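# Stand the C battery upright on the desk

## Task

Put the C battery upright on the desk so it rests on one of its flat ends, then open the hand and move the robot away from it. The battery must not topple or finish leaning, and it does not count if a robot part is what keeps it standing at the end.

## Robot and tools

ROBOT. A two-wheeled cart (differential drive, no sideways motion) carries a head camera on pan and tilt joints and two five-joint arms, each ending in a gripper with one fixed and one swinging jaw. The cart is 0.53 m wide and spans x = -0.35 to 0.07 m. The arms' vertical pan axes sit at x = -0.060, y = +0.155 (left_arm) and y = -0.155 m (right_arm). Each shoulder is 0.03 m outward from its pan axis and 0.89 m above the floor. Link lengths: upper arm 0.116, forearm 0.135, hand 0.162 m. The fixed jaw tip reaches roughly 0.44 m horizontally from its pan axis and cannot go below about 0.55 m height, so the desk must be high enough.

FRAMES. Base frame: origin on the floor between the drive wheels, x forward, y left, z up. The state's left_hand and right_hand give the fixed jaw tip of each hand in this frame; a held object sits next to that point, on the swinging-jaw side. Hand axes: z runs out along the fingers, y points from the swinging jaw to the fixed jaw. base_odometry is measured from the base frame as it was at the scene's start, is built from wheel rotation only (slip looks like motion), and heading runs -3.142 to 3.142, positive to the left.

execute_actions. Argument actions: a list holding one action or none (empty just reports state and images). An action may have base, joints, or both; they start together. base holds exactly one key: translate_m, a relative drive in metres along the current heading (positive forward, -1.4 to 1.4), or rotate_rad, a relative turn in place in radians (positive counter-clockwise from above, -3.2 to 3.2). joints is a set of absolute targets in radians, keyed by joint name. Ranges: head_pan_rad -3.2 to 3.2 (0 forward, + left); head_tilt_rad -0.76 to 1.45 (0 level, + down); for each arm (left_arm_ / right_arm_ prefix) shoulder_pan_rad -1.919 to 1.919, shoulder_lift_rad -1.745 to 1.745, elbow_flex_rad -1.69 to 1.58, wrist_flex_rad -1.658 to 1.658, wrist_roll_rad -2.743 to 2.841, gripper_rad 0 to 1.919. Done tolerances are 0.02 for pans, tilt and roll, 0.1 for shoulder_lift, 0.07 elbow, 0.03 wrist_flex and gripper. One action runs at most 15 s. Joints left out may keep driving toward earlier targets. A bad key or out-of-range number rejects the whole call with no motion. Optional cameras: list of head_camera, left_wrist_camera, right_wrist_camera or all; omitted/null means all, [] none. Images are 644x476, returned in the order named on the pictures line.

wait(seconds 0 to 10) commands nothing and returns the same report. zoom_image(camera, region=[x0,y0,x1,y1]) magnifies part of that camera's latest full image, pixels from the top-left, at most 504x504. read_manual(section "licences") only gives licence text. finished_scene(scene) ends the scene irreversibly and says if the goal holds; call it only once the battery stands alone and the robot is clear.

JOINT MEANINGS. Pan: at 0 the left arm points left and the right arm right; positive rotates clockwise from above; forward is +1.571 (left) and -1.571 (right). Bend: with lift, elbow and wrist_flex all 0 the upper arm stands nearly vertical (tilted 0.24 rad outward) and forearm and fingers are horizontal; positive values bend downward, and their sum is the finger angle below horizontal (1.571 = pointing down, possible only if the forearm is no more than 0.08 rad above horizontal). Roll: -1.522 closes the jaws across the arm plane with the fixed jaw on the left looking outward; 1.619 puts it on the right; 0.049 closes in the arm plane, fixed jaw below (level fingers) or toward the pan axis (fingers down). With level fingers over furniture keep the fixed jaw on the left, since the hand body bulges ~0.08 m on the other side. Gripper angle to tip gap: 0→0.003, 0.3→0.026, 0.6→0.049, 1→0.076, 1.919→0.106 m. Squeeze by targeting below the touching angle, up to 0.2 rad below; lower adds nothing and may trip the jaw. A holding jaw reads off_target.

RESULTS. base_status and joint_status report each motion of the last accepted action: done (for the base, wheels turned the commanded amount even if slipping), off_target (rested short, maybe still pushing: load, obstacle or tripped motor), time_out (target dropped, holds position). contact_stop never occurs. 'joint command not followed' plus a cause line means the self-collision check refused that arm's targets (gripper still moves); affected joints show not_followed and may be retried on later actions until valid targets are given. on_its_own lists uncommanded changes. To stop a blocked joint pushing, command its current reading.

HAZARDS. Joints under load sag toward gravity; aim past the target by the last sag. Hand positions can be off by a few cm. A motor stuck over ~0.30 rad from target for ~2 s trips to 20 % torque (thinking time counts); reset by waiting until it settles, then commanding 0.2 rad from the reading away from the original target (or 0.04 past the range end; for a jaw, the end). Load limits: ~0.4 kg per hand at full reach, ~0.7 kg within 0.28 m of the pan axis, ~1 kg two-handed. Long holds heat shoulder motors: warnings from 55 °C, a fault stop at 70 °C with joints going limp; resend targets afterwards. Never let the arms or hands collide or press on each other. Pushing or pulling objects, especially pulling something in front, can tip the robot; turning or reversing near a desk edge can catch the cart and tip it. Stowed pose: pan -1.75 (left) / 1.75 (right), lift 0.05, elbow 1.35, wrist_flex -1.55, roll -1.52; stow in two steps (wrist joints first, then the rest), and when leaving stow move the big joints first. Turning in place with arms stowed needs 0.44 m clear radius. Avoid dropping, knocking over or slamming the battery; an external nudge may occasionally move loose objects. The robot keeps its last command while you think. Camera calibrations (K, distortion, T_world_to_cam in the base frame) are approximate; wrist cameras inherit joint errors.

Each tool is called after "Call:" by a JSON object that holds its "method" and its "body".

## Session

Call:
{"method": "execute_actions", "body": {"actions": []}}

Scene clock: 0.00 s.
base_odometry: x=+0.000 y=+0.000 heading=+0.000 (m, m, rad; odometry frame)
base_status: not commanded
joint_positions: head_pan_rad=-0.032 head_tilt_rad=-0.016 left_arm_shoulder_pan_rad=-1.730 left_arm_shoulder_lift_rad=+0.078 left_arm_elbow_flex_rad=+1.280 left_arm_wrist_flex_rad=-1.595 left_arm_wrist_roll_rad=-1.508 left_arm_gripper_rad=+1.920 right_arm_shoulder_pan_rad=+1.784 right_arm_shoulder_lift_rad=+0.017 right_arm_elbow_flex_rad=+1.321 right_arm_wrist_flex_rad=-1.442 right_arm_wrist_roll_rad=-1.548 right_arm_gripper_rad=+1.920
joint_status: not commanded
left_hand: x=-0.3123 y=+0.1065 z=+0.9107 quat_wxyz=(-0.057, -0.616, -0.054, +0.784) (m; base frame)
right_hand: x=-0.3120 y=-0.1084 z=+0.8926 quat_wxyz=(-0.070, +0.665, -0.080, -0.740) (m; base frame)
pictures: head_camera, left_wrist_camera, right_wrist_camera
camera_calibration (this result's frames):
head_camera: T_world_to_cam=[[-0.0684964, -0.997616, -0.00842782, 0.00764923], [-0.00689096, 0.00892056, -0.999936, 1.1921], [0.997628, -0.068434, -0.00748556, 0.0476063], [0, 0, 0, 1]] pos_world=[-0.0387547, 0.000254649, 1.19245]
left_wrist_camera: T_world_to_cam=[[-0.208189, 0.976752, 0.0511148, -0.223616], [0.372848, 0.127567, -0.919082, 0.953492], [-0.904235, -0.172285, -0.390738, 0.164921], [0, 0, 0, 1]] pos_world=[-0.252935, 0.125196, 0.952208]
right_wrist_camera: T_world_to_cam=[[0.181698, 0.983196, -0.0176276, 0.173946], [0.422999, -0.0943289, -0.901207, 0.951072], [-0.887726, 0.156291, -0.43303, 0.193324], [0, 0, 0, 1]] pos_world=[-0.262289, -0.111524, 0.943894]
Images, in order (width x height): head_camera 644x476, left_wrist_camera 644x476, right_wrist_camera 644x476.

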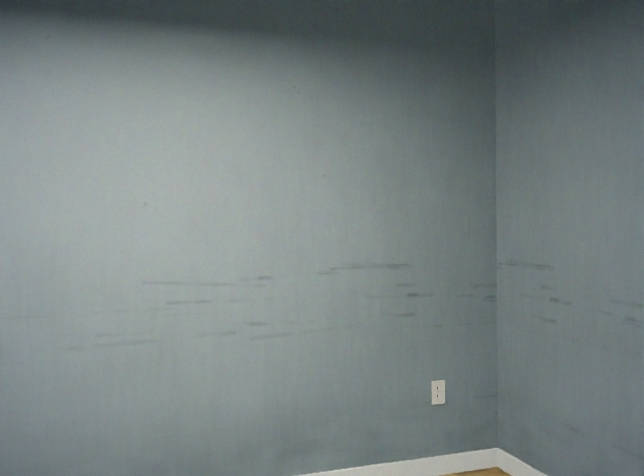

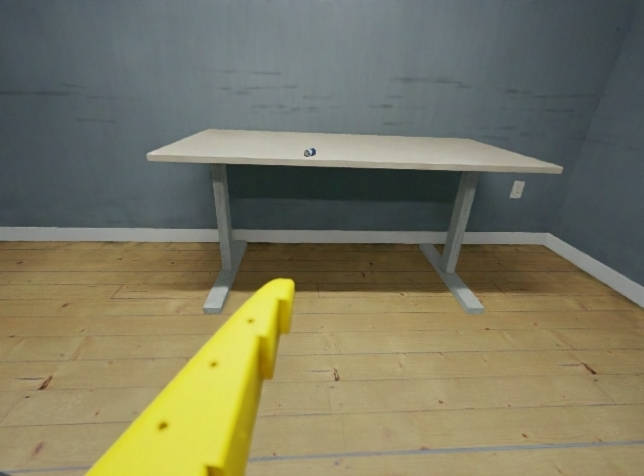

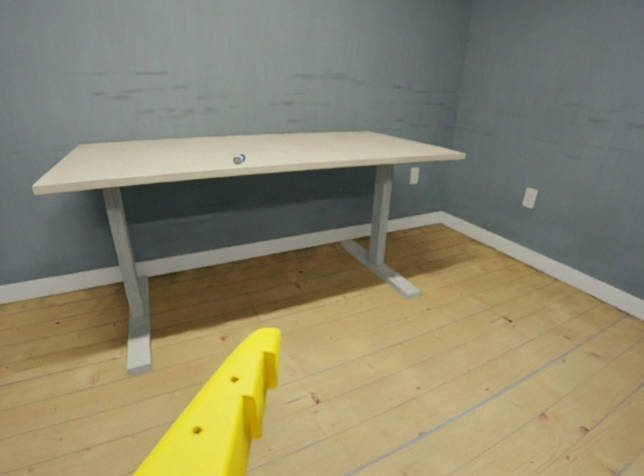

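Call:
{"method": "zoom_image", "body": {"camera": "left_wrist_camera", "region": [280, 130, 340, 175]}}

Call:
{"method": "zoom_image", "body": {"camera": "right_wrist_camera", "region": [210, 135, 270, 180]}}

Region (280, 130, 340, 175) of left_wrist_camera's 644x476 image, scaled by 8.400; it fills the top 378 rows of this view, and the rest is white.

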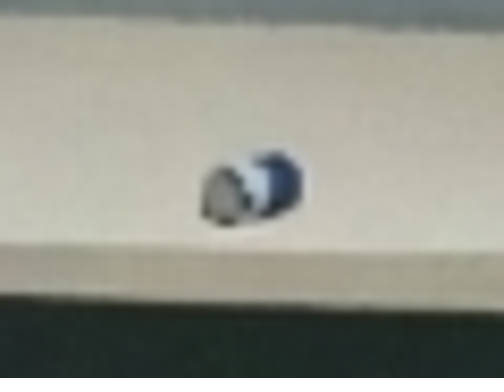

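Region (210, 135, 270, 180) of right_wrist_camera's 644x476 image, scaled by 8.400; it fills the top 378 rows of this view, and the rest is white.

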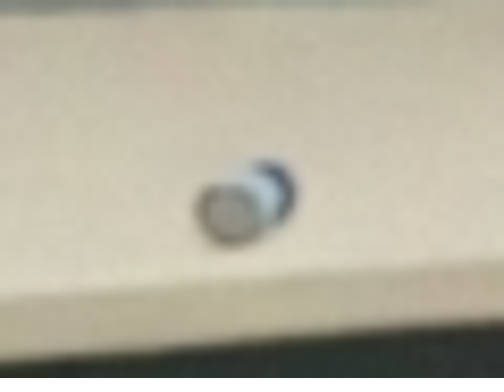

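Call:
{"method": "execute_actions", "body": {"actions": [{"base": {"rotate_rad": 3.13}, "joints": {"head_pan_rad": 0.1, "head_tilt_rad": 0.4, "left_arm_shoulder_pan_rad": 1.4, "left_arm_shoulder_lift_rad": -0.3, "left_arm_elbow_flex_rad": 1.0}}], "cameras": ["head_camera"]}}

Scene clock: 8.03 s.
base_odometry: x=-0.001 y=+0.000 heading=+3.129 (m, m, rad; odometry frame)
base_status: done
joint_positions: head_pan_rad=+0.090 head_tilt_rad=+0.393 left_arm_shoulder_pan_rad=+1.391 left_arm_shoulder_lift_rad=-0.264 left_arm_elbow_flex_rad=+1.036 left_arm_wrist_flex_rad=-1.595 left_arm_wrist_roll_rad=-1.508 left_arm_gripper_rad=+1.920 right_arm_shoulder_pan_rad=+1.784 right_arm_shoulder_lift_rad=+0.017 right_arm_elbow_flex_rad=+1.321 right_arm_wrist_flex_rad=-1.442 right_arm_wrist_roll_rad=-1.548 right_arm_gripper_rad=+1.920
joint_status: all done
left_hand: x=+0.1726 y=+0.2051 z=+1.0371 quat_wxyz=(+0.928, -0.035, +0.364, +0.077) (m; base frame)
right_hand: x=-0.3120 y=-0.1084 z=+0.8926 quat_wxyz=(-0.070, +0.665, -0.080, -0.740) (m; base frame)
pictures: head_camera
camera_calibration (this result's frames):
head_camera: T_world_to_cam=[[0.0527898, -0.998581, 0.00696376, -0.00436603], [-0.403839, -0.0277256, -0.91441, 1.07501], [0.913306, 0.0454593, -0.404729, 0.500871], [0, 0, 0, 1]] pos_world=[-0.0230887, 0.00267616, 1.18574]
Images, in order (width x height): head_camera 644x476.

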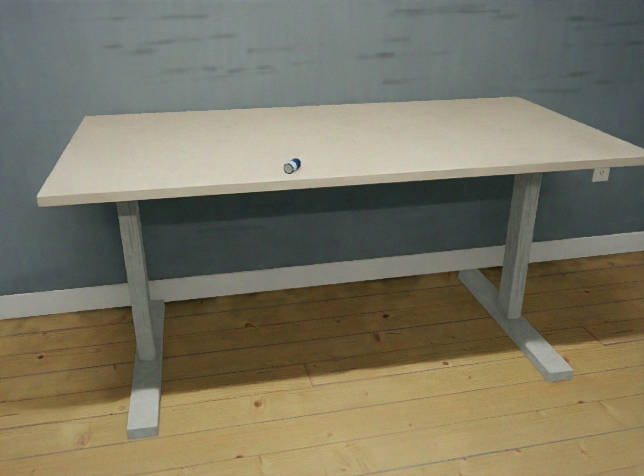

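Call:
{"method": "zoom_image", "body": {"camera": "head_camera", "region": [260, 140, 330, 195]}}

Region (260, 140, 330, 195) of head_camera's 644x476 image, scaled by 7.200; it fills the top 396 rows of this view, and the rest is white.

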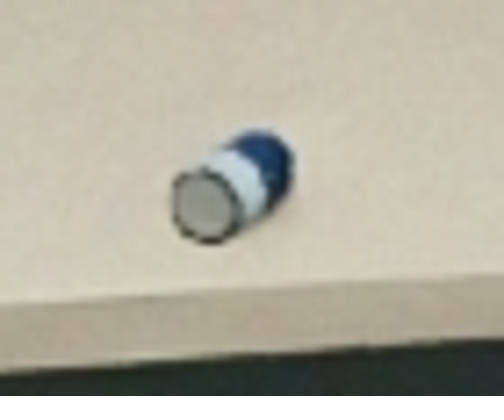

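Call:
{"method": "execute_actions", "body": {"actions": [{"base": {"translate_m": 1.03}, "joints": {"head_pan_rad": 0.35, "head_tilt_rad": 0.95, "left_arm_shoulder_pan_rad": 1.25, "left_arm_shoulder_lift_rad": 0.27, "left_arm_elbow_flex_rad": -0.125, "left_arm_wrist_flex_rad": 1.415, "left_arm_wrist_roll_rad": -1.83, "left_arm_gripper_rad": 0.75}}], "cameras": ["head_camera"]}}

Scene clock: 16.43 s.
base_odometry: x=-1.031 y=+0.010 heading=+3.130 (m, m, rad; odometry frame)
base_status: done
joint_positions: head_pan_rad=+0.340 head_tilt_rad=+0.945 left_arm_shoulder_pan_rad=+1.259 left_arm_shoulder_lift_rad=+0.284 left_arm_elbow_flex_rad=-0.089 left_arm_wrist_flex_rad=+1.406 left_arm_wrist_roll_rad=-1.821 left_arm_gripper_rad=+0.759 right_arm_shoulder_pan_rad=+1.784 right_arm_shoulder_lift_rad=+0.017 right_arm_elbow_flex_rad=+1.321 right_arm_wrist_flex_rad=-1.442 right_arm_wrist_roll_rad=-1.548 right_arm_gripper_rad=+1.920
joint_status: all done
left_hand: x=+0.1466 y=+0.2293 z=+0.8127 quat_wxyz=(-0.014, -0.006, +1.000, -0.004) (m; base frame)
right_hand: x=-0.3120 y=-0.1084 z=+0.8926 quat_wxyz=(-0.070, +0.665, -0.080, -0.740) (m; base frame)
pictures: head_camera
camera_calibration (this result's frames):
head_camera: T_world_to_cam=[[0.306858, -0.951416, 0.0254342, -0.0136843], [-0.779636, -0.266602, -0.566648, 0.65707], [0.545899, 0.154051, -0.823567, 0.965685], [0, 0, 0, 1]] pos_world=[-0.0106913, 0.0133923, 1.16798]
Images, in order (width x height): head_camera 644x476.

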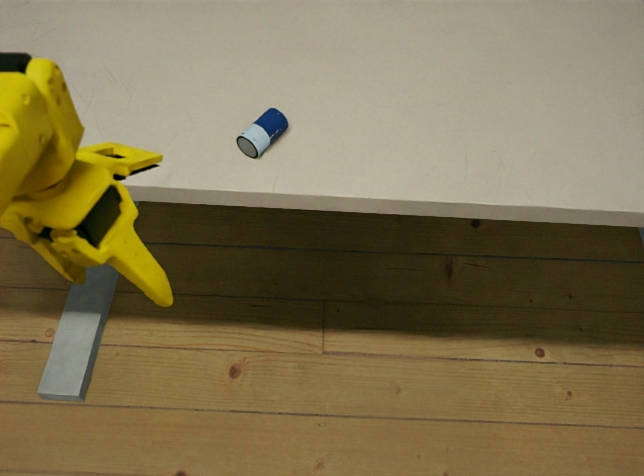

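Call:
{"method": "zoom_image", "body": {"camera": "head_camera", "region": [215, 95, 315, 200]}}

Region (215, 95, 315, 200) of head_camera's 644x476 image, scaled by 4.800; it fills the left 480 columns of this view, and the rest is white.

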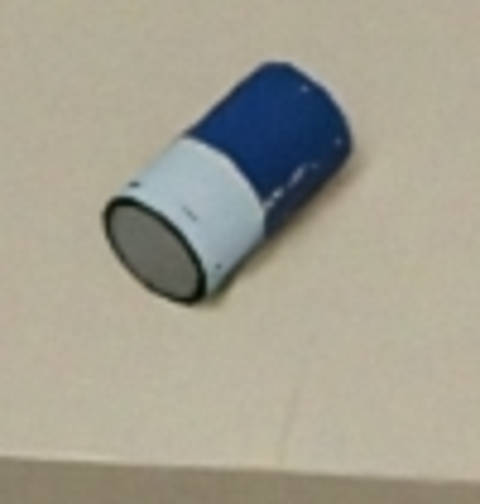

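Call:
{"method": "execute_actions", "body": {"actions": [{"base": {"translate_m": 0.24}, "joints": {"head_pan_rad": 0.75, "head_tilt_rad": 1.1, "left_arm_shoulder_pan_rad": 1.376, "left_arm_wrist_flex_rad": 1.43, "left_arm_wrist_roll_rad": -2.055}}], "cameras": ["head_camera", "left_wrist_camera"]}}

Scene clock: 20.27 s.
base_odometry: x=-1.271 y=+0.013 heading=+3.131 (m, m, rad; odometry frame)
base_status: done
joint_positions: head_pan_rad=+0.740 head_tilt_rad=+1.095 left_arm_shoulder_pan_rad=+1.368 left_arm_shoulder_lift_rad=+0.284 left_arm_elbow_flex_rad=-0.089 left_arm_wrist_flex_rad=+1.420 left_arm_wrist_roll_rad=-2.045 left_arm_gripper_rad=+0.759 right_arm_shoulder_pan_rad=+1.784 right_arm_shoulder_lift_rad=+0.017 right_arm_elbow_flex_rad=+1.321 right_arm_wrist_flex_rad=-1.442 right_arm_wrist_roll_rad=-1.548 right_arm_gripper_rad=+1.920
joint_status: all done
left_hand: x=+0.1530 y=+0.2057 z=+0.8127 quat_wxyz=(-0.020, +0.159, +0.987, -0.008) (m; base frame)
right_hand: x=-0.3120 y=-0.1084 z=+0.8926 quat_wxyz=(-0.070, +0.665, -0.080, -0.740) (m; base frame)
pictures: head_camera, left_wrist_camera
camera_calibration (this result's frames):
head_camera: T_world_to_cam=[[0.656211, -0.754007, 0.0293423, -0.00176292], [-0.669986, -0.600095, -0.437041, 0.513046], [0.34714, 0.267132, -0.898963, 1.04312], [0, 0, 0, 1]] pos_world=[-0.0172198, 0.0278951, 1.162]
left_wrist_camera: T_world_to_cam=[[-0.293579, -0.955101, -0.0399108, 0.26583], [-0.753595, 0.205549, 0.624374, -0.42072], [-0.588137, 0.21338, -0.780105, 0.753216], [0, 0, 0, 1]] pos_world=[0.203983, 0.179652, 0.860884]
Images, in order (width x height): head_camera 644x476, left_wrist_camera 644x476.

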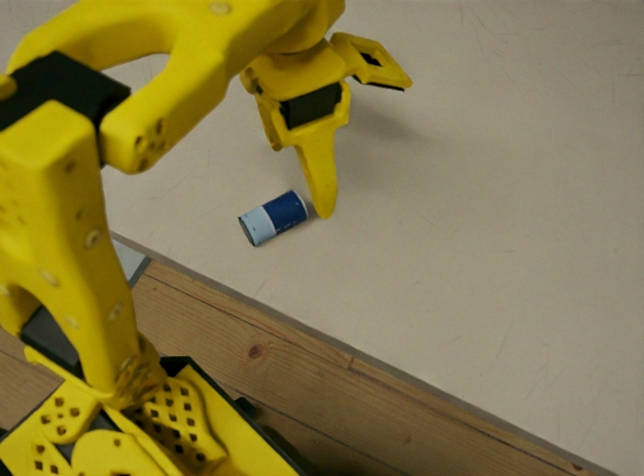

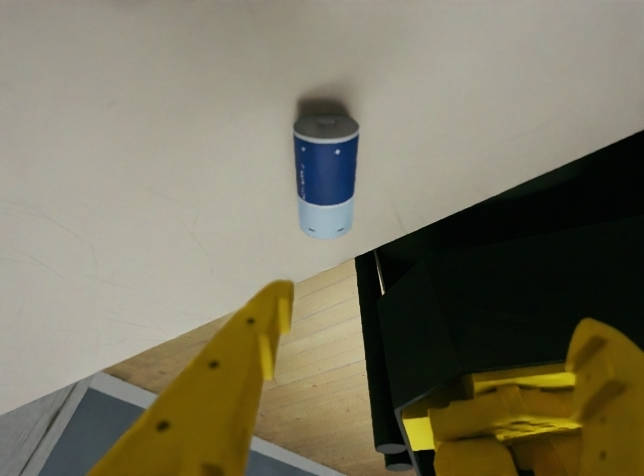

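Call:
{"method": "zoom_image", "body": {"camera": "left_wrist_camera", "region": [250, 95, 410, 255]}}

Region (250, 95, 410, 255) of left_wrist_camera's 644x476 image, scaled by 3.150.

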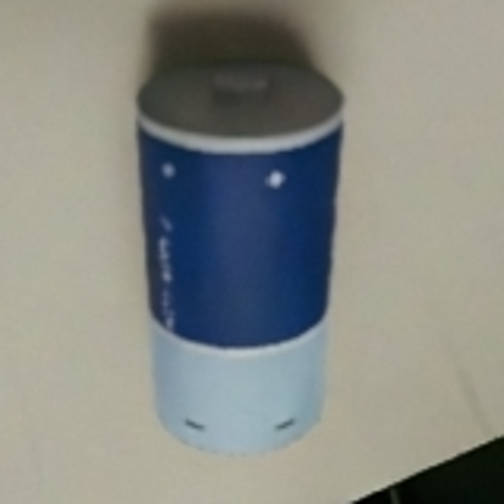

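Call:
{"method": "execute_actions", "body": {"actions": [{"joints": {"left_arm_shoulder_pan_rad": 1.314, "left_arm_shoulder_lift_rad": 0.517, "left_arm_elbow_flex_rad": -0.03, "left_arm_wrist_flex_rad": 1.14, "left_arm_wrist_roll_rad": -2.07}}], "cameras": ["head_camera", "left_wrist_camera"]}}

Scene clock: 24.13 s.
base_odometry: x=-1.271 y=+0.013 heading=+3.131 (m, m, rad; odometry frame)
base_status: not commanded
joint_positions: head_pan_rad=+0.740 head_tilt_rad=+1.095 left_arm_shoulder_pan_rad=+1.322 left_arm_shoulder_lift_rad=+0.527 left_arm_elbow_flex_rad=-0.030 left_arm_wrist_flex_rad=+1.150 left_arm_wrist_roll_rad=-2.059 left_arm_gripper_rad=+0.759 right_arm_shoulder_pan_rad=+1.784 right_arm_shoulder_lift_rad=+0.017 right_arm_elbow_flex_rad=+1.321 right_arm_wrist_flex_rad=-1.442 right_arm_wrist_roll_rad=-1.548 right_arm_gripper_rad=+1.920
joint_status: all done
left_hand: x=+0.1554 y=+0.2166 z=+0.7571 quat_wxyz=(-0.035, +0.143, +0.989, -0.015) (m; base frame)
right_hand: x=-0.3120 y=-0.1084 z=+0.8926 quat_wxyz=(-0.070, +0.665, -0.080, -0.740) (m; base frame)
pictures: head_camera, left_wrist_camera
camera_calibration (this result's frames):
head_camera: T_world_to_cam=[[0.656211, -0.754007, 0.0293423, -0.00176293], [-0.669986, -0.600095, -0.437041, 0.513046], [0.34714, 0.267132, -0.898963, 1.04312], [0, 0, 0, 1]] pos_world=[-0.0172198, 0.0278951, 1.162]
left_wrist_camera: T_world_to_cam=[[-0.263628, -0.964338, -0.023523, 0.259715], [-0.740085, 0.186562, 0.646119, -0.400882], [-0.618688, 0.187744, -0.762874, 0.706164], [0, 0, 0, 1]] pos_world=[0.208676, 0.192664, 0.803841]
Images, in order (width x height): head_camera 644x476, left_wrist_camera 644x476.

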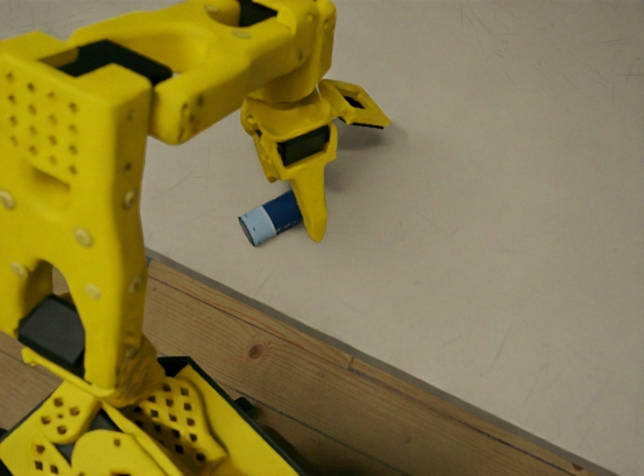

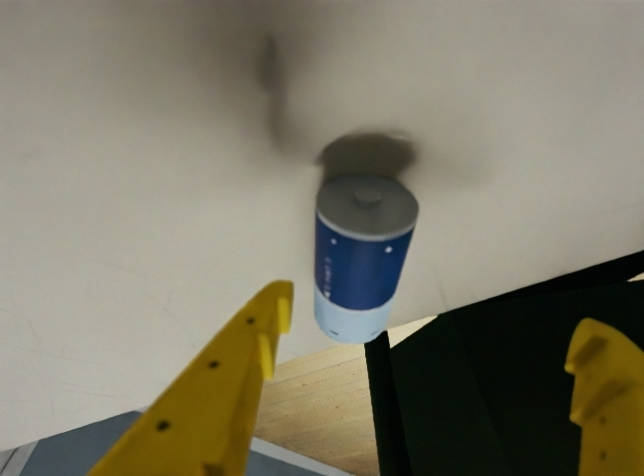

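Call:
{"method": "zoom_image", "body": {"camera": "left_wrist_camera", "region": [250, 160, 450, 360]}}

Region (250, 160, 450, 360) of left_wrist_camera's 644x476 image, scaled by 2.520.

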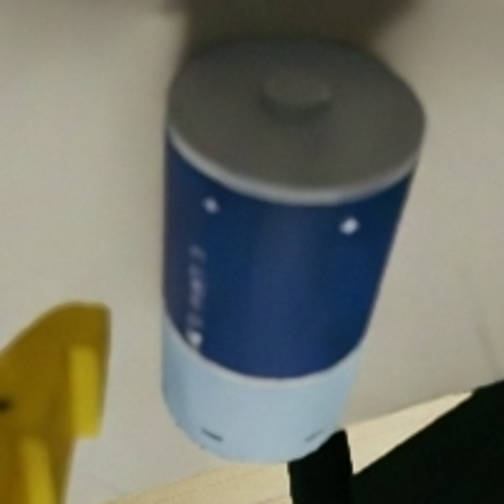

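Call:
{"method": "execute_actions", "body": {"actions": [{"joints": {"left_arm_shoulder_lift_rad": 0.614, "left_arm_elbow_flex_rad": 0.024, "left_arm_wrist_flex_rad": 0.992, "left_arm_gripper_rad": 0.6}}], "cameras": ["head_camera", "left_wrist_camera"]}}

Scene clock: 26.57 s.
base_odometry: x=-1.271 y=+0.013 heading=+3.131 (m, m, rad; odometry frame)
base_status: not commanded
joint_positions: head_pan_rad=+0.740 head_tilt_rad=+1.095 left_arm_shoulder_pan_rad=+1.322 left_arm_shoulder_lift_rad=+0.626 left_arm_elbow_flex_rad=+0.025 left_arm_wrist_flex_rad=+1.001 left_arm_wrist_roll_rad=-2.059 left_arm_gripper_rad=+0.609 right_arm_shoulder_pan_rad=+1.784 right_arm_shoulder_lift_rad=+0.017 right_arm_elbow_flex_rad=+1.321 right_arm_wrist_flex_rad=-1.442 right_arm_wrist_roll_rad=-1.548 right_arm_gripper_rad=+1.920
joint_status: all done
left_hand: x=+0.1520 y=+0.2158 z=+0.7310 quat_wxyz=(-0.037, +0.143, +0.989, -0.015) (m; base frame)
right_hand: x=-0.3120 y=-0.1084 z=+0.8926 quat_wxyz=(-0.070, +0.665, -0.080, -0.740) (m; base frame)
pictures: head_camera, left_wrist_camera
camera_calibration (this result's frames):
head_camera: T_world_to_cam=[[0.656211, -0.754007, 0.0293423, -0.00176293], [-0.669986, -0.600095, -0.437041, 0.513046], [0.34714, 0.267132, -0.898963, 1.04312], [0, 0, 0, 1]] pos_world=[-0.0172198, 0.0278951, 1.162]
left_wrist_camera: T_world_to_cam=[[-0.263728, -0.964363, -0.0212546, 0.255726], [-0.737196, 0.187295, 0.649201, -0.389251], [-0.622085, 0.186882, -0.760319, 0.683151], [0, 0, 0, 1]] pos_world=[0.205465, 0.191849, 0.77755]
Images, in order (width x height): head_camera 644x476, left_wrist_camera 644x476.

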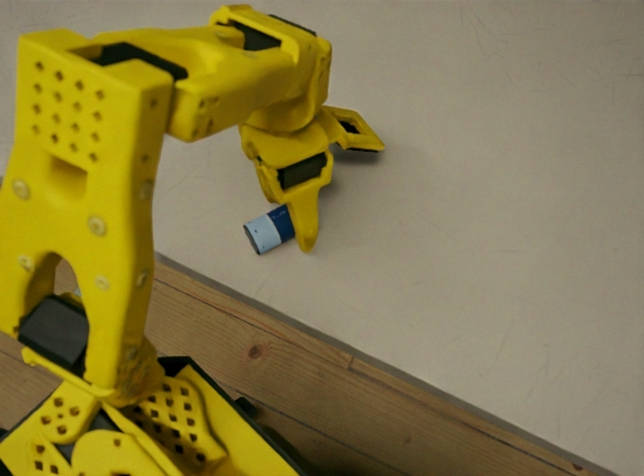

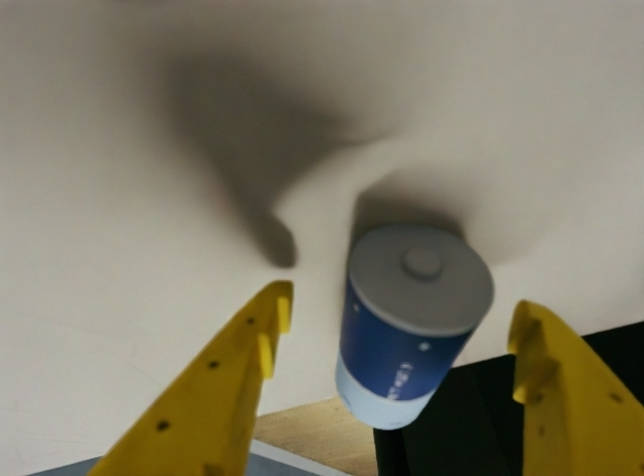

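Call:
{"method": "execute_actions", "body": {"actions": [{"joints": {"left_arm_gripper_rad": 0.13}}], "cameras": ["head_camera", "left_wrist_camera"]}}

Scene clock: 27.63 s.
base_odometry: x=-1.271 y=+0.013 heading=+3.131 (m, m, rad; odometry frame)
base_status: not commanded
joint_positions: head_pan_rad=+0.740 head_tilt_rad=+1.095 left_arm_shoulder_pan_rad=+1.321 left_arm_shoulder_lift_rad=+0.626 left_arm_elbow_flex_rad=+0.025 left_arm_wrist_flex_rad=+1.001 left_arm_wrist_roll_rad=-2.059 left_arm_gripper_rad=+0.314 right_arm_shoulder_pan_rad=+1.784 right_arm_shoulder_lift_rad=+0.017 right_arm_elbow_flex_rad=+1.321 right_arm_wrist_flex_rad=-1.442 right_arm_wrist_roll_rad=-1.548 right_arm_gripper_rad=+1.920
joint_status: left_arm_gripper_rad off_target (ended at +0.314, target +0.130)
left_hand: x=+0.1519 y=+0.2161 z=+0.7310 quat_wxyz=(-0.037, +0.143, +0.989, -0.015) (m; base frame)
right_hand: x=-0.3120 y=-0.1084 z=+0.8926 quat_wxyz=(-0.070, +0.665, -0.080, -0.740) (m; base frame)
pictures: head_camera, left_wrist_camera
camera_calibration (this result's frames):
head_camera: T_world_to_cam=[[0.656211, -0.754006, 0.0293423, -0.00176291], [-0.669986, -0.600096, -0.437041, 0.513045], [0.34714, 0.267132, -0.898963, 1.04312], [0, 0, 0, 1]] pos_world=[-0.0172199, 0.0278951, 1.162]
left_wrist_camera: T_world_to_cam=[[-0.262248, -0.964766, -0.0212546, 0.255877], [-0.737482, 0.186164, 0.649201, -0.389093], [-0.622371, 0.185927, -0.760319, 0.683281], [0, 0, 0, 1]] pos_world=[0.205409, 0.192256, 0.77755]
Images, in order (width x height): head_camera 644x476, left_wrist_camera 644x476.

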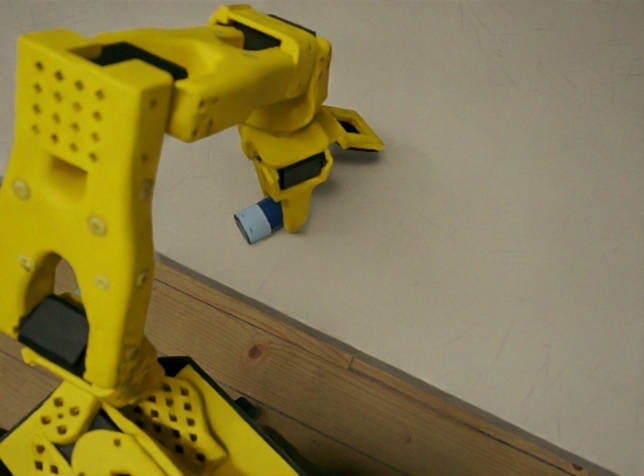

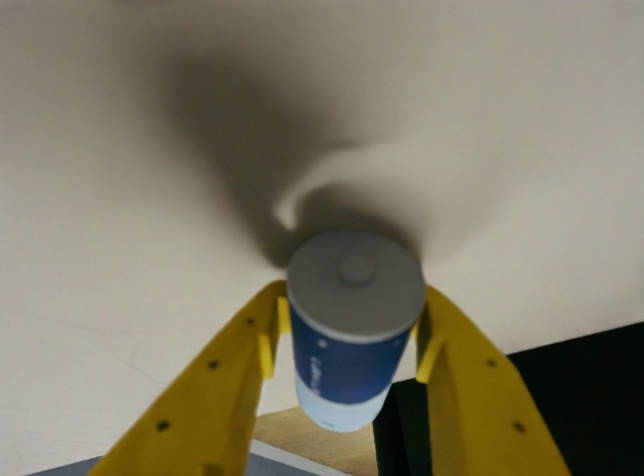

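Call:
{"method": "execute_actions", "body": {"actions": [{"joints": {"left_arm_shoulder_lift_rad": 0.45, "left_arm_elbow_flex_rad": -0.1}}], "cameras": []}}

Call:
{"method": "execute_actions", "body": {"actions": [{"joints": {"left_arm_wrist_flex_rad": -1.195, "left_arm_wrist_roll_rad": -1.535, "left_arm_shoulder_pan_rad": 1.56, "head_pan_rad": 0.42, "head_tilt_rad": 0.85}}], "cameras": ["left_wrist_camera"]}}

Call:
{"method": "execute_actions", "body": {"actions": [{"joints": {"left_arm_shoulder_lift_rad": 1.232}}], "cameras": ["head_camera", "left_wrist_camera"]}}

Scene clock: 29.73 s.
base_odometry: x=-1.271 y=+0.013 heading=+3.131 (m, m, rad; odometry frame)
base_status: not commanded
joint_positions: head_pan_rad=+0.740 head_tilt_rad=+1.095 left_arm_shoulder_pan_rad=+1.321 left_arm_shoulder_lift_rad=+0.517 left_arm_elbow_flex_rad=-0.062 left_arm_wrist_flex_rad=+1.001 left_arm_wrist_roll_rad=-2.059 left_arm_gripper_rad=+0.314 right_arm_shoulder_pan_rad=+1.784 right_arm_shoulder_lift_rad=+0.017 right_arm_elbow_flex_rad=+1.321 right_arm_wrist_flex_rad=-1.442 right_arm_wrist_roll_rad=-1.548 right_arm_gripper_rad=+1.920
joint_status: all done
left_hand: x=+0.1866 y=+0.2250 z=+0.7645 quat_wxyz=(+0.053, +0.142, +0.988, +0.022) (m; base frame)
right_hand: x=-0.3120 y=-0.1084 z=+0.8926 quat_wxyz=(-0.070, +0.665, -0.080, -0.740) (m; base frame)
pictures: none
No camera images: the call's "cameras" was empty. Leave "cameras" out to get every camera's image.

Scene clock: 31.93 s.
base_odometry: x=-1.271 y=+0.013 heading=+3.131 (m, m, rad; odometry frame)
base_status: not commanded
joint_positions: head_pan_rad=+0.430 head_tilt_rad=+0.865 left_arm_shoulder_pan_rad=+1.554 left_arm_shoulder_lift_rad=+0.517 left_arm_elbow_flex_rad=-0.062 left_arm_wrist_flex_rad=-1.171 left_arm_wrist_roll_rad=-1.546 left_arm_gripper_rad=+0.314 right_arm_shoulder_pan_rad=+1.784 right_arm_shoulder_lift_rad=+0.017 right_arm_elbow_flex_rad=+1.321 right_arm_wrist_flex_rad=-1.442 right_arm_wrist_roll_rad=-1.548 right_arm_gripper_rad=+1.920
joint_status: all done
left_hand: x=+0.2947 y=+0.1688 z=+1.0290 quat_wxyz=(+0.910, +0.001, +0.414, +0.019) (m; base frame)
right_hand: x=-0.3120 y=-0.1084 z=+0.8926 quat_wxyz=(-0.070, +0.665, -0.080, -0.740) (m; base frame)
pictures: left_wrist_camera
camera_calibration (this result's frames):
left_wrist_camera: T_world_to_cam=[[0.0630799, -0.997219, 0.0396914, 0.100887], [0.0819399, -0.0344614, -0.996041, 1.02027], [0.994639, 0.0660825, 0.0795382, -0.31296], [0, 0, 0, 1]] pos_world=[0.221318, 0.156448, 1.03712]
Images, in order (width x height): left_wrist_camera 644x476.

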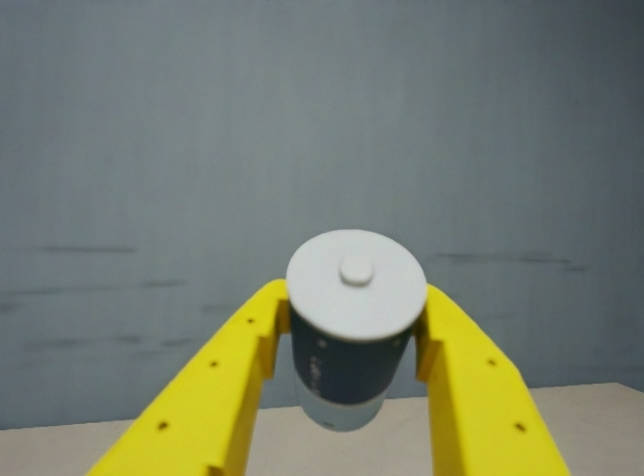

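Scene clock: 33.17 s.
base_odometry: x=-1.271 y=+0.013 heading=+3.131 (m, m, rad; odometry frame)
base_status: not commanded
joint_positions: head_pan_rad=+0.430 head_tilt_rad=+0.865 left_arm_shoulder_pan_rad=+1.554 left_arm_shoulder_lift_rad=+1.259 left_arm_elbow_flex_rad=-0.062 left_arm_wrist_flex_rad=-1.174 left_arm_wrist_roll_rad=-1.546 left_arm_gripper_rad=+0.314 right_arm_shoulder_pan_rad=+1.784 right_arm_shoulder_lift_rad=+0.017 right_arm_elbow_flex_rad=+1.321 right_arm_wrist_flex_rad=-1.442 right_arm_wrist_roll_rad=-1.548 right_arm_gripper_rad=+1.920
joint_status: all done
left_hand: x=+0.3006 y=+0.1689 z=+0.7746 quat_wxyz=(+0.699, +0.003, +0.715, +0.014) (m; base frame)
right_hand: x=-0.3120 y=-0.1084 z=+0.8926 quat_wxyz=(-0.070, +0.665, -0.080, -0.740) (m; base frame)
pictures: head_camera, left_wrist_camera
camera_calibration (this result's frames):
head_camera: T_world_to_cam=[[0.389305, -0.920819, 0.0231039, -0.00712714], [-0.70883, -0.315509, -0.630884, 0.734333], [0.588219, 0.22923, -0.775533, 0.912387], [0, 0, 0, 1]] pos_world=[-0.0133919, 0.01598, 1.17103]
left_wrist_camera: T_world_to_cam=[[0.0777888, -0.996968, -0.00172801, 0.138333], [-0.61036, -0.046253, -0.790772, 0.817469], [0.788295, 0.062568, -0.612108, 0.299769], [0, 0, 0, 1]] pos_world=[0.251883, 0.156968, 0.830162]
Images, in order (width x height): head_camera 644x476, left_wrist_camera 644x476.

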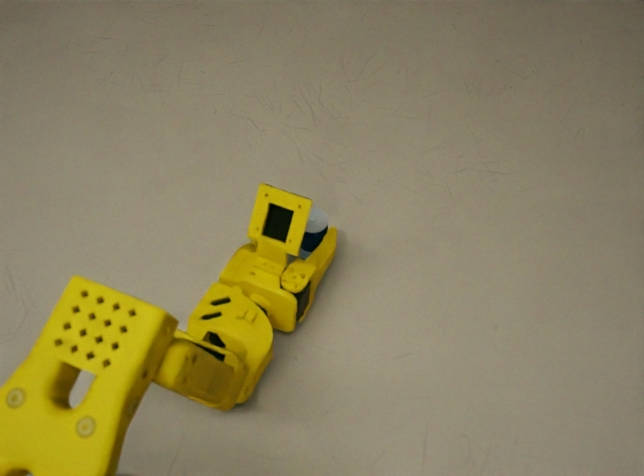

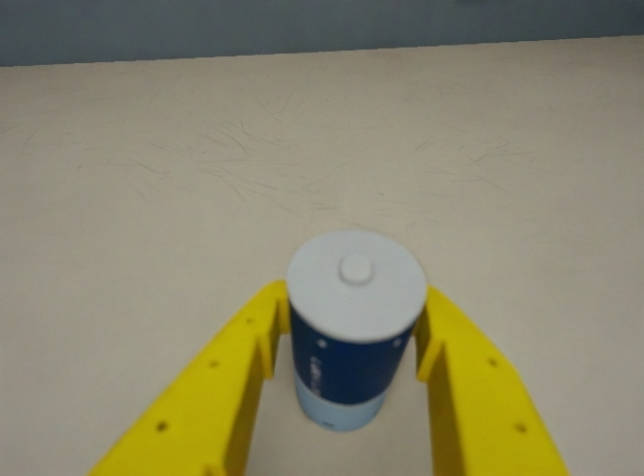

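Call:
{"method": "execute_actions", "body": {"actions": []}}

Scene clock: 35.80 s.
base_odometry: x=-1.271 y=+0.013 heading=+3.131 (m, m, rad; odometry frame)
base_status: not commanded
joint_positions: head_pan_rad=+0.430 head_tilt_rad=+0.865 left_arm_shoulder_pan_rad=+1.554 left_arm_shoulder_lift_rad=+1.259 left_arm_elbow_flex_rad=-0.062 left_arm_wrist_flex_rad=-1.174 left_arm_wrist_roll_rad=-1.546 left_arm_gripper_rad=+0.314 right_arm_shoulder_pan_rad=+1.784 right_arm_shoulder_lift_rad=+0.017 right_arm_elbow_flex_rad=+1.321 right_arm_wrist_flex_rad=-1.442 right_arm_wrist_roll_rad=-1.548 right_arm_gripper_rad=+1.920
joint_status: all done
left_hand: x=+0.3006 y=+0.1689 z=+0.7746 quat_wxyz=(+0.699, +0.003, +0.715, +0.014) (m; base frame)
right_hand: x=-0.3120 y=-0.1084 z=+0.8926 quat_wxyz=(-0.070, +0.665, -0.080, -0.740) (m; base frame)
pictures: head_camera, left_wrist_camera, right_wrist_camera
camera_calibration (this result's frames):
head_camera: T_world_to_cam=[[0.389305, -0.920819, 0.0231039, -0.00712713], [-0.70883, -0.315509, -0.630884, 0.734333], [0.588219, 0.22923, -0.775533, 0.912387], [0, 0, 0, 1]] pos_world=[-0.0133919, 0.01598, 1.17103]
left_wrist_camera: T_world_to_cam=[[0.0777888, -0.996968, -0.00172801, 0.138333], [-0.61036, -0.046253, -0.790772, 0.817469], [0.788295, 0.062568, -0.612108, 0.299769], [0, 0, 0, 1]] pos_world=[0.251883, 0.156968, 0.830162]
right_wrist_camera: T_world_to_cam=[[0.181698, 0.983196, -0.0176276, 0.173946], [0.422999, -0.0943289, -0.901207, 0.951072], [-0.887726, 0.156291, -0.43303, 0.193324], [0, 0, 0, 1]] pos_world=[-0.262289, -0.111524, 0.943894]
Images, in order (width x height): head_camera 644x476, left_wrist_camera 644x476, right_wrist_camera 644x476.

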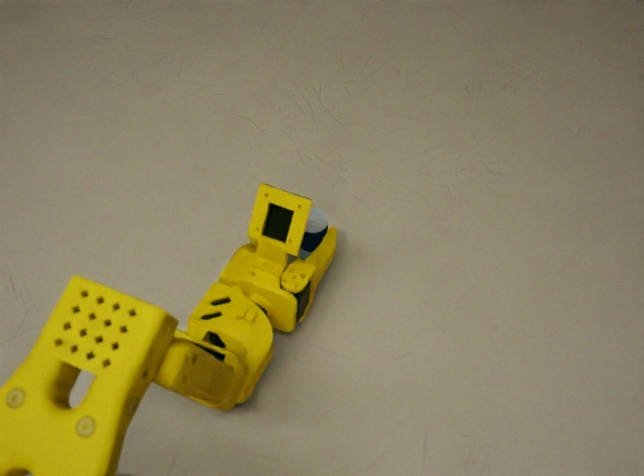

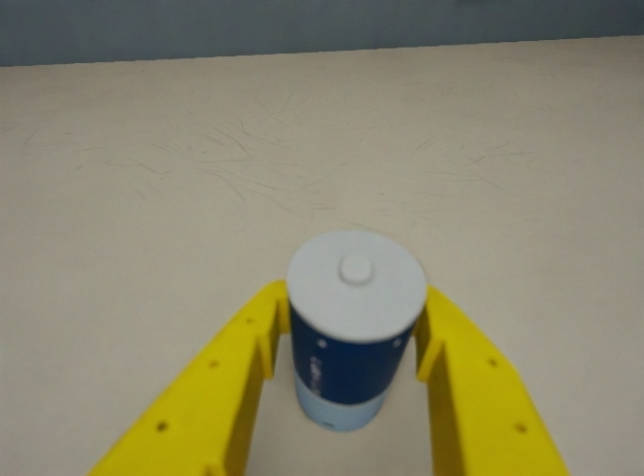

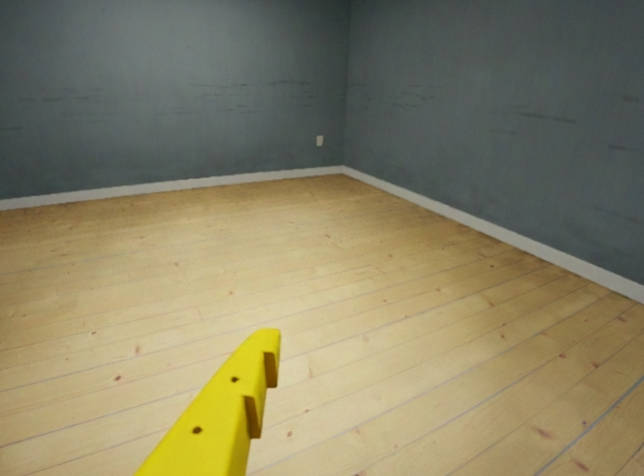

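Call:
{"method": "execute_actions", "body": {"actions": [{"joints": {"left_arm_shoulder_lift_rad": 1.275}}], "cameras": ["left_wrist_camera"]}}

Scene clock: 36.50 s.
base_odometry: x=-1.271 y=+0.013 heading=+3.131 (m, m, rad; odometry frame)
base_status: not commanded
joint_positions: head_pan_rad=+0.430 head_tilt_rad=+0.865 left_arm_shoulder_pan_rad=+1.554 left_arm_shoulder_lift_rad=+1.291 left_arm_elbow_flex_rad=-0.069 left_arm_wrist_flex_rad=-1.176 left_arm_wrist_roll_rad=-1.546 left_arm_gripper_rad=+0.314 right_arm_shoulder_pan_rad=+1.784 right_arm_shoulder_lift_rad=+0.017 right_arm_elbow_flex_rad=+1.321 right_arm_wrist_flex_rad=-1.442 right_arm_wrist_roll_rad=-1.548 right_arm_gripper_rad=+1.920
joint_status: all done
left_hand: x=+0.2974 y=+0.1688 z=+0.7656 quat_wxyz=(+0.690, +0.003, +0.723, +0.014) (m; base frame)
right_hand: x=-0.3120 y=-0.1084 z=+0.8926 quat_wxyz=(-0.070, +0.665, -0.080, -0.740) (m; base frame)
pictures: left_wrist_camera
camera_calibration (this result's frames):
left_wrist_camera: T_world_to_cam=[[0.0777281, -0.996969, -0.00321958, 0.139671], [-0.62958, -0.0465803, -0.775538, 0.802483], [0.773038, 0.0623081, -0.631293, 0.31602], [0, 0, 0, 1]] pos_world=[0.250076, 0.156937, 0.822307]
Images, in order (width x height): left_wrist_camera 644x476.

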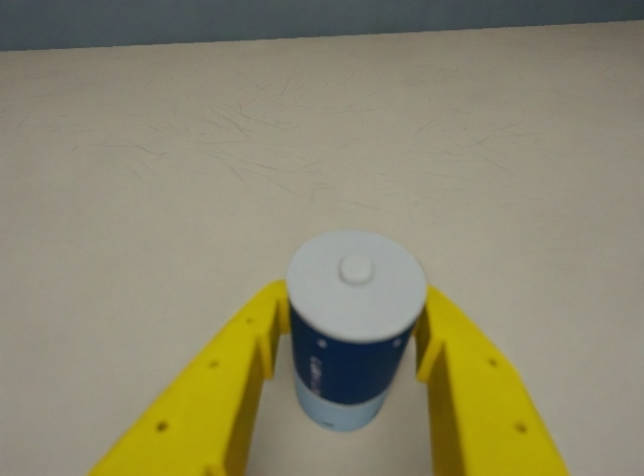

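Call:
{"method": "execute_actions", "body": {"actions": [{"joints": {"left_arm_gripper_rad": 0.7, "left_arm_shoulder_lift_rad": 1.268}}], "cameras": ["left_wrist_camera", "head_camera"]}}

Scene clock: 37.97 s.
base_odometry: x=-1.271 y=+0.013 heading=+3.131 (m, m, rad; odometry frame)
base_status: not commanded
joint_positions: head_pan_rad=+0.430 head_tilt_rad=+0.865 left_arm_shoulder_pan_rad=+1.554 left_arm_shoulder_lift_rad=+1.291 left_arm_elbow_flex_rad=-0.070 left_arm_wrist_flex_rad=-1.176 left_arm_wrist_roll_rad=-1.546 left_arm_gripper_rad=+0.690 right_arm_shoulder_pan_rad=+1.784 right_arm_shoulder_lift_rad=+0.017 right_arm_elbow_flex_rad=+1.321 right_arm_wrist_flex_rad=-1.442 right_arm_wrist_roll_rad=-1.548 right_arm_gripper_rad=+1.920
joint_status: all done
left_hand: x=+0.2976 y=+0.1688 z=+0.7659 quat_wxyz=(+0.691, +0.003, +0.723, +0.014) (m; base frame)
right_hand: x=-0.3120 y=-0.1084 z=+0.8926 quat_wxyz=(-0.070, +0.665, -0.080, -0.740) (m; base frame)
pictures: head_camera, left_wrist_camera
camera_calibration (this result's frames):
head_camera: T_world_to_cam=[[0.389297, -0.920822, 0.0231035, -0.00712696], [-0.708823, -0.315499, -0.630896, 0.734347], [0.588232, 0.22923, -0.775523, 0.912376], [0, 0, 0, 1]] pos_world=[-0.0133921, 0.0159796, 1.17103]
left_wrist_camera: T_world_to_cam=[[0.077733, -0.996969, -0.0031264, 0.139587], [-0.62839, -0.0465601, -0.776504, 0.803244], [0.774005, 0.0623246, -0.630105, 0.314867], [0, 0, 0, 1]] pos_world=[0.250192, 0.156939, 0.822558]
Images, in order (width x height): head_camera 644x476, left_wrist_camera 644x476.

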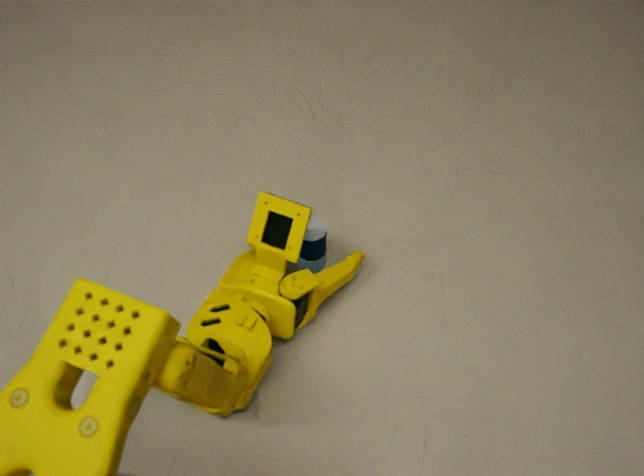

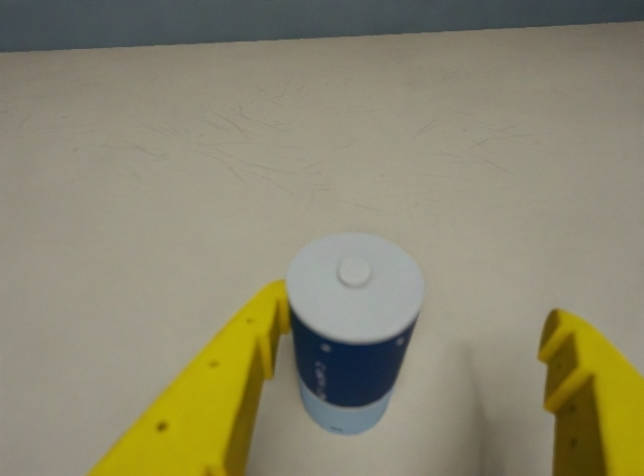

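Call:
{"method": "execute_actions", "body": {"actions": [{"base": {"translate_m": -0.25}, "joints": {"left_arm_shoulder_pan_rad": 1.51, "left_arm_shoulder_lift_rad": 0.5, "head_tilt_rad": 0.7, "head_pan_rad": 0.2}}], "cameras": ["head_camera", "left_wrist_camera"]}}

Scene clock: 40.53 s.
base_odometry: x=-1.021 y=+0.010 heading=+3.131 (m, m, rad; odometry frame)
base_status: done
joint_positions: head_pan_rad=+0.210 head_tilt_rad=+0.714 left_arm_shoulder_pan_rad=+1.517 left_arm_shoulder_lift_rad=+0.564 left_arm_elbow_flex_rad=-0.070 left_arm_wrist_flex_rad=-1.179 left_arm_wrist_roll_rad=-1.546 left_arm_gripper_rad=+0.691 right_arm_shoulder_pan_rad=+1.784 right_arm_shoulder_lift_rad=+0.017 right_arm_elbow_flex_rad=+1.321 right_arm_wrist_flex_rad=-1.442 right_arm_wrist_roll_rad=-1.548 right_arm_gripper_rad=+1.920
joint_status: all done
left_hand: x=+0.2989 y=+0.1821 z=+1.0163 quat_wxyz=(+0.903, -0.006, +0.429, +0.035) (m; base frame)
right_hand: x=-0.3120 y=-0.1084 z=+0.8926 quat_wxyz=(-0.070, +0.665, -0.080, -0.740) (m; base frame)
pictures: head_camera, left_wrist_camera
camera_calibration (this result's frames):
head_camera: T_world_to_cam=[[0.175894, -0.984238, 0.0183454, -0.0116804], [-0.659495, -0.131654, -0.74009, 0.862349], [0.73084, 0.118079, -0.672257, 0.80022], [0, 0, 0, 1]] pos_world=[-0.0140637, 0.00754606, 1.17638]
left_wrist_camera: T_world_to_cam=[[0.100995, -0.994154, 0.0381864, 0.104041], [0.0510766, -0.0331509, -0.998144, 1.01883], [0.993575, 0.102758, 0.04743, -0.290747], [0, 0, 0, 1]] pos_world=[0.226333, 0.167085, 1.02676]
Images, in order (width x height): head_camera 644x476, left_wrist_camera 644x476.

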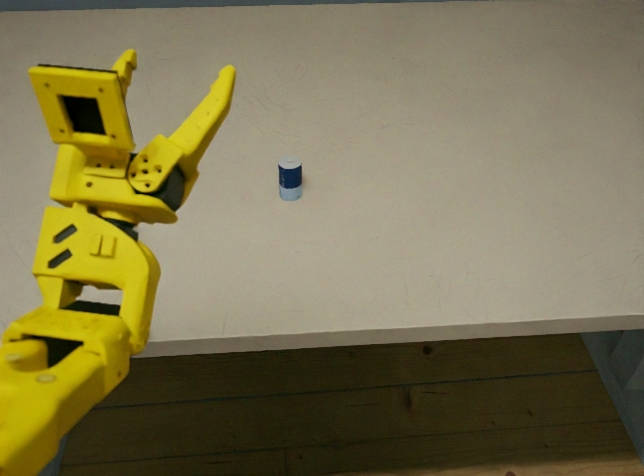

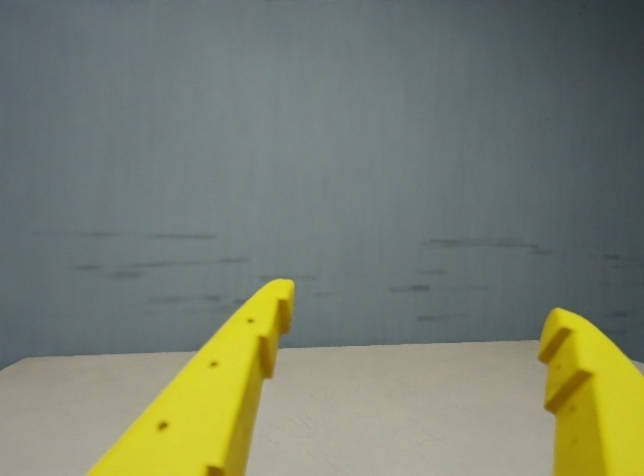

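The battery is standing upright on its flat end with the nub up, and the robot has backed clear of it.

Call:
{"method": "finished_scene", "body": {"scene": 2}}

The scene is finished: the task was done.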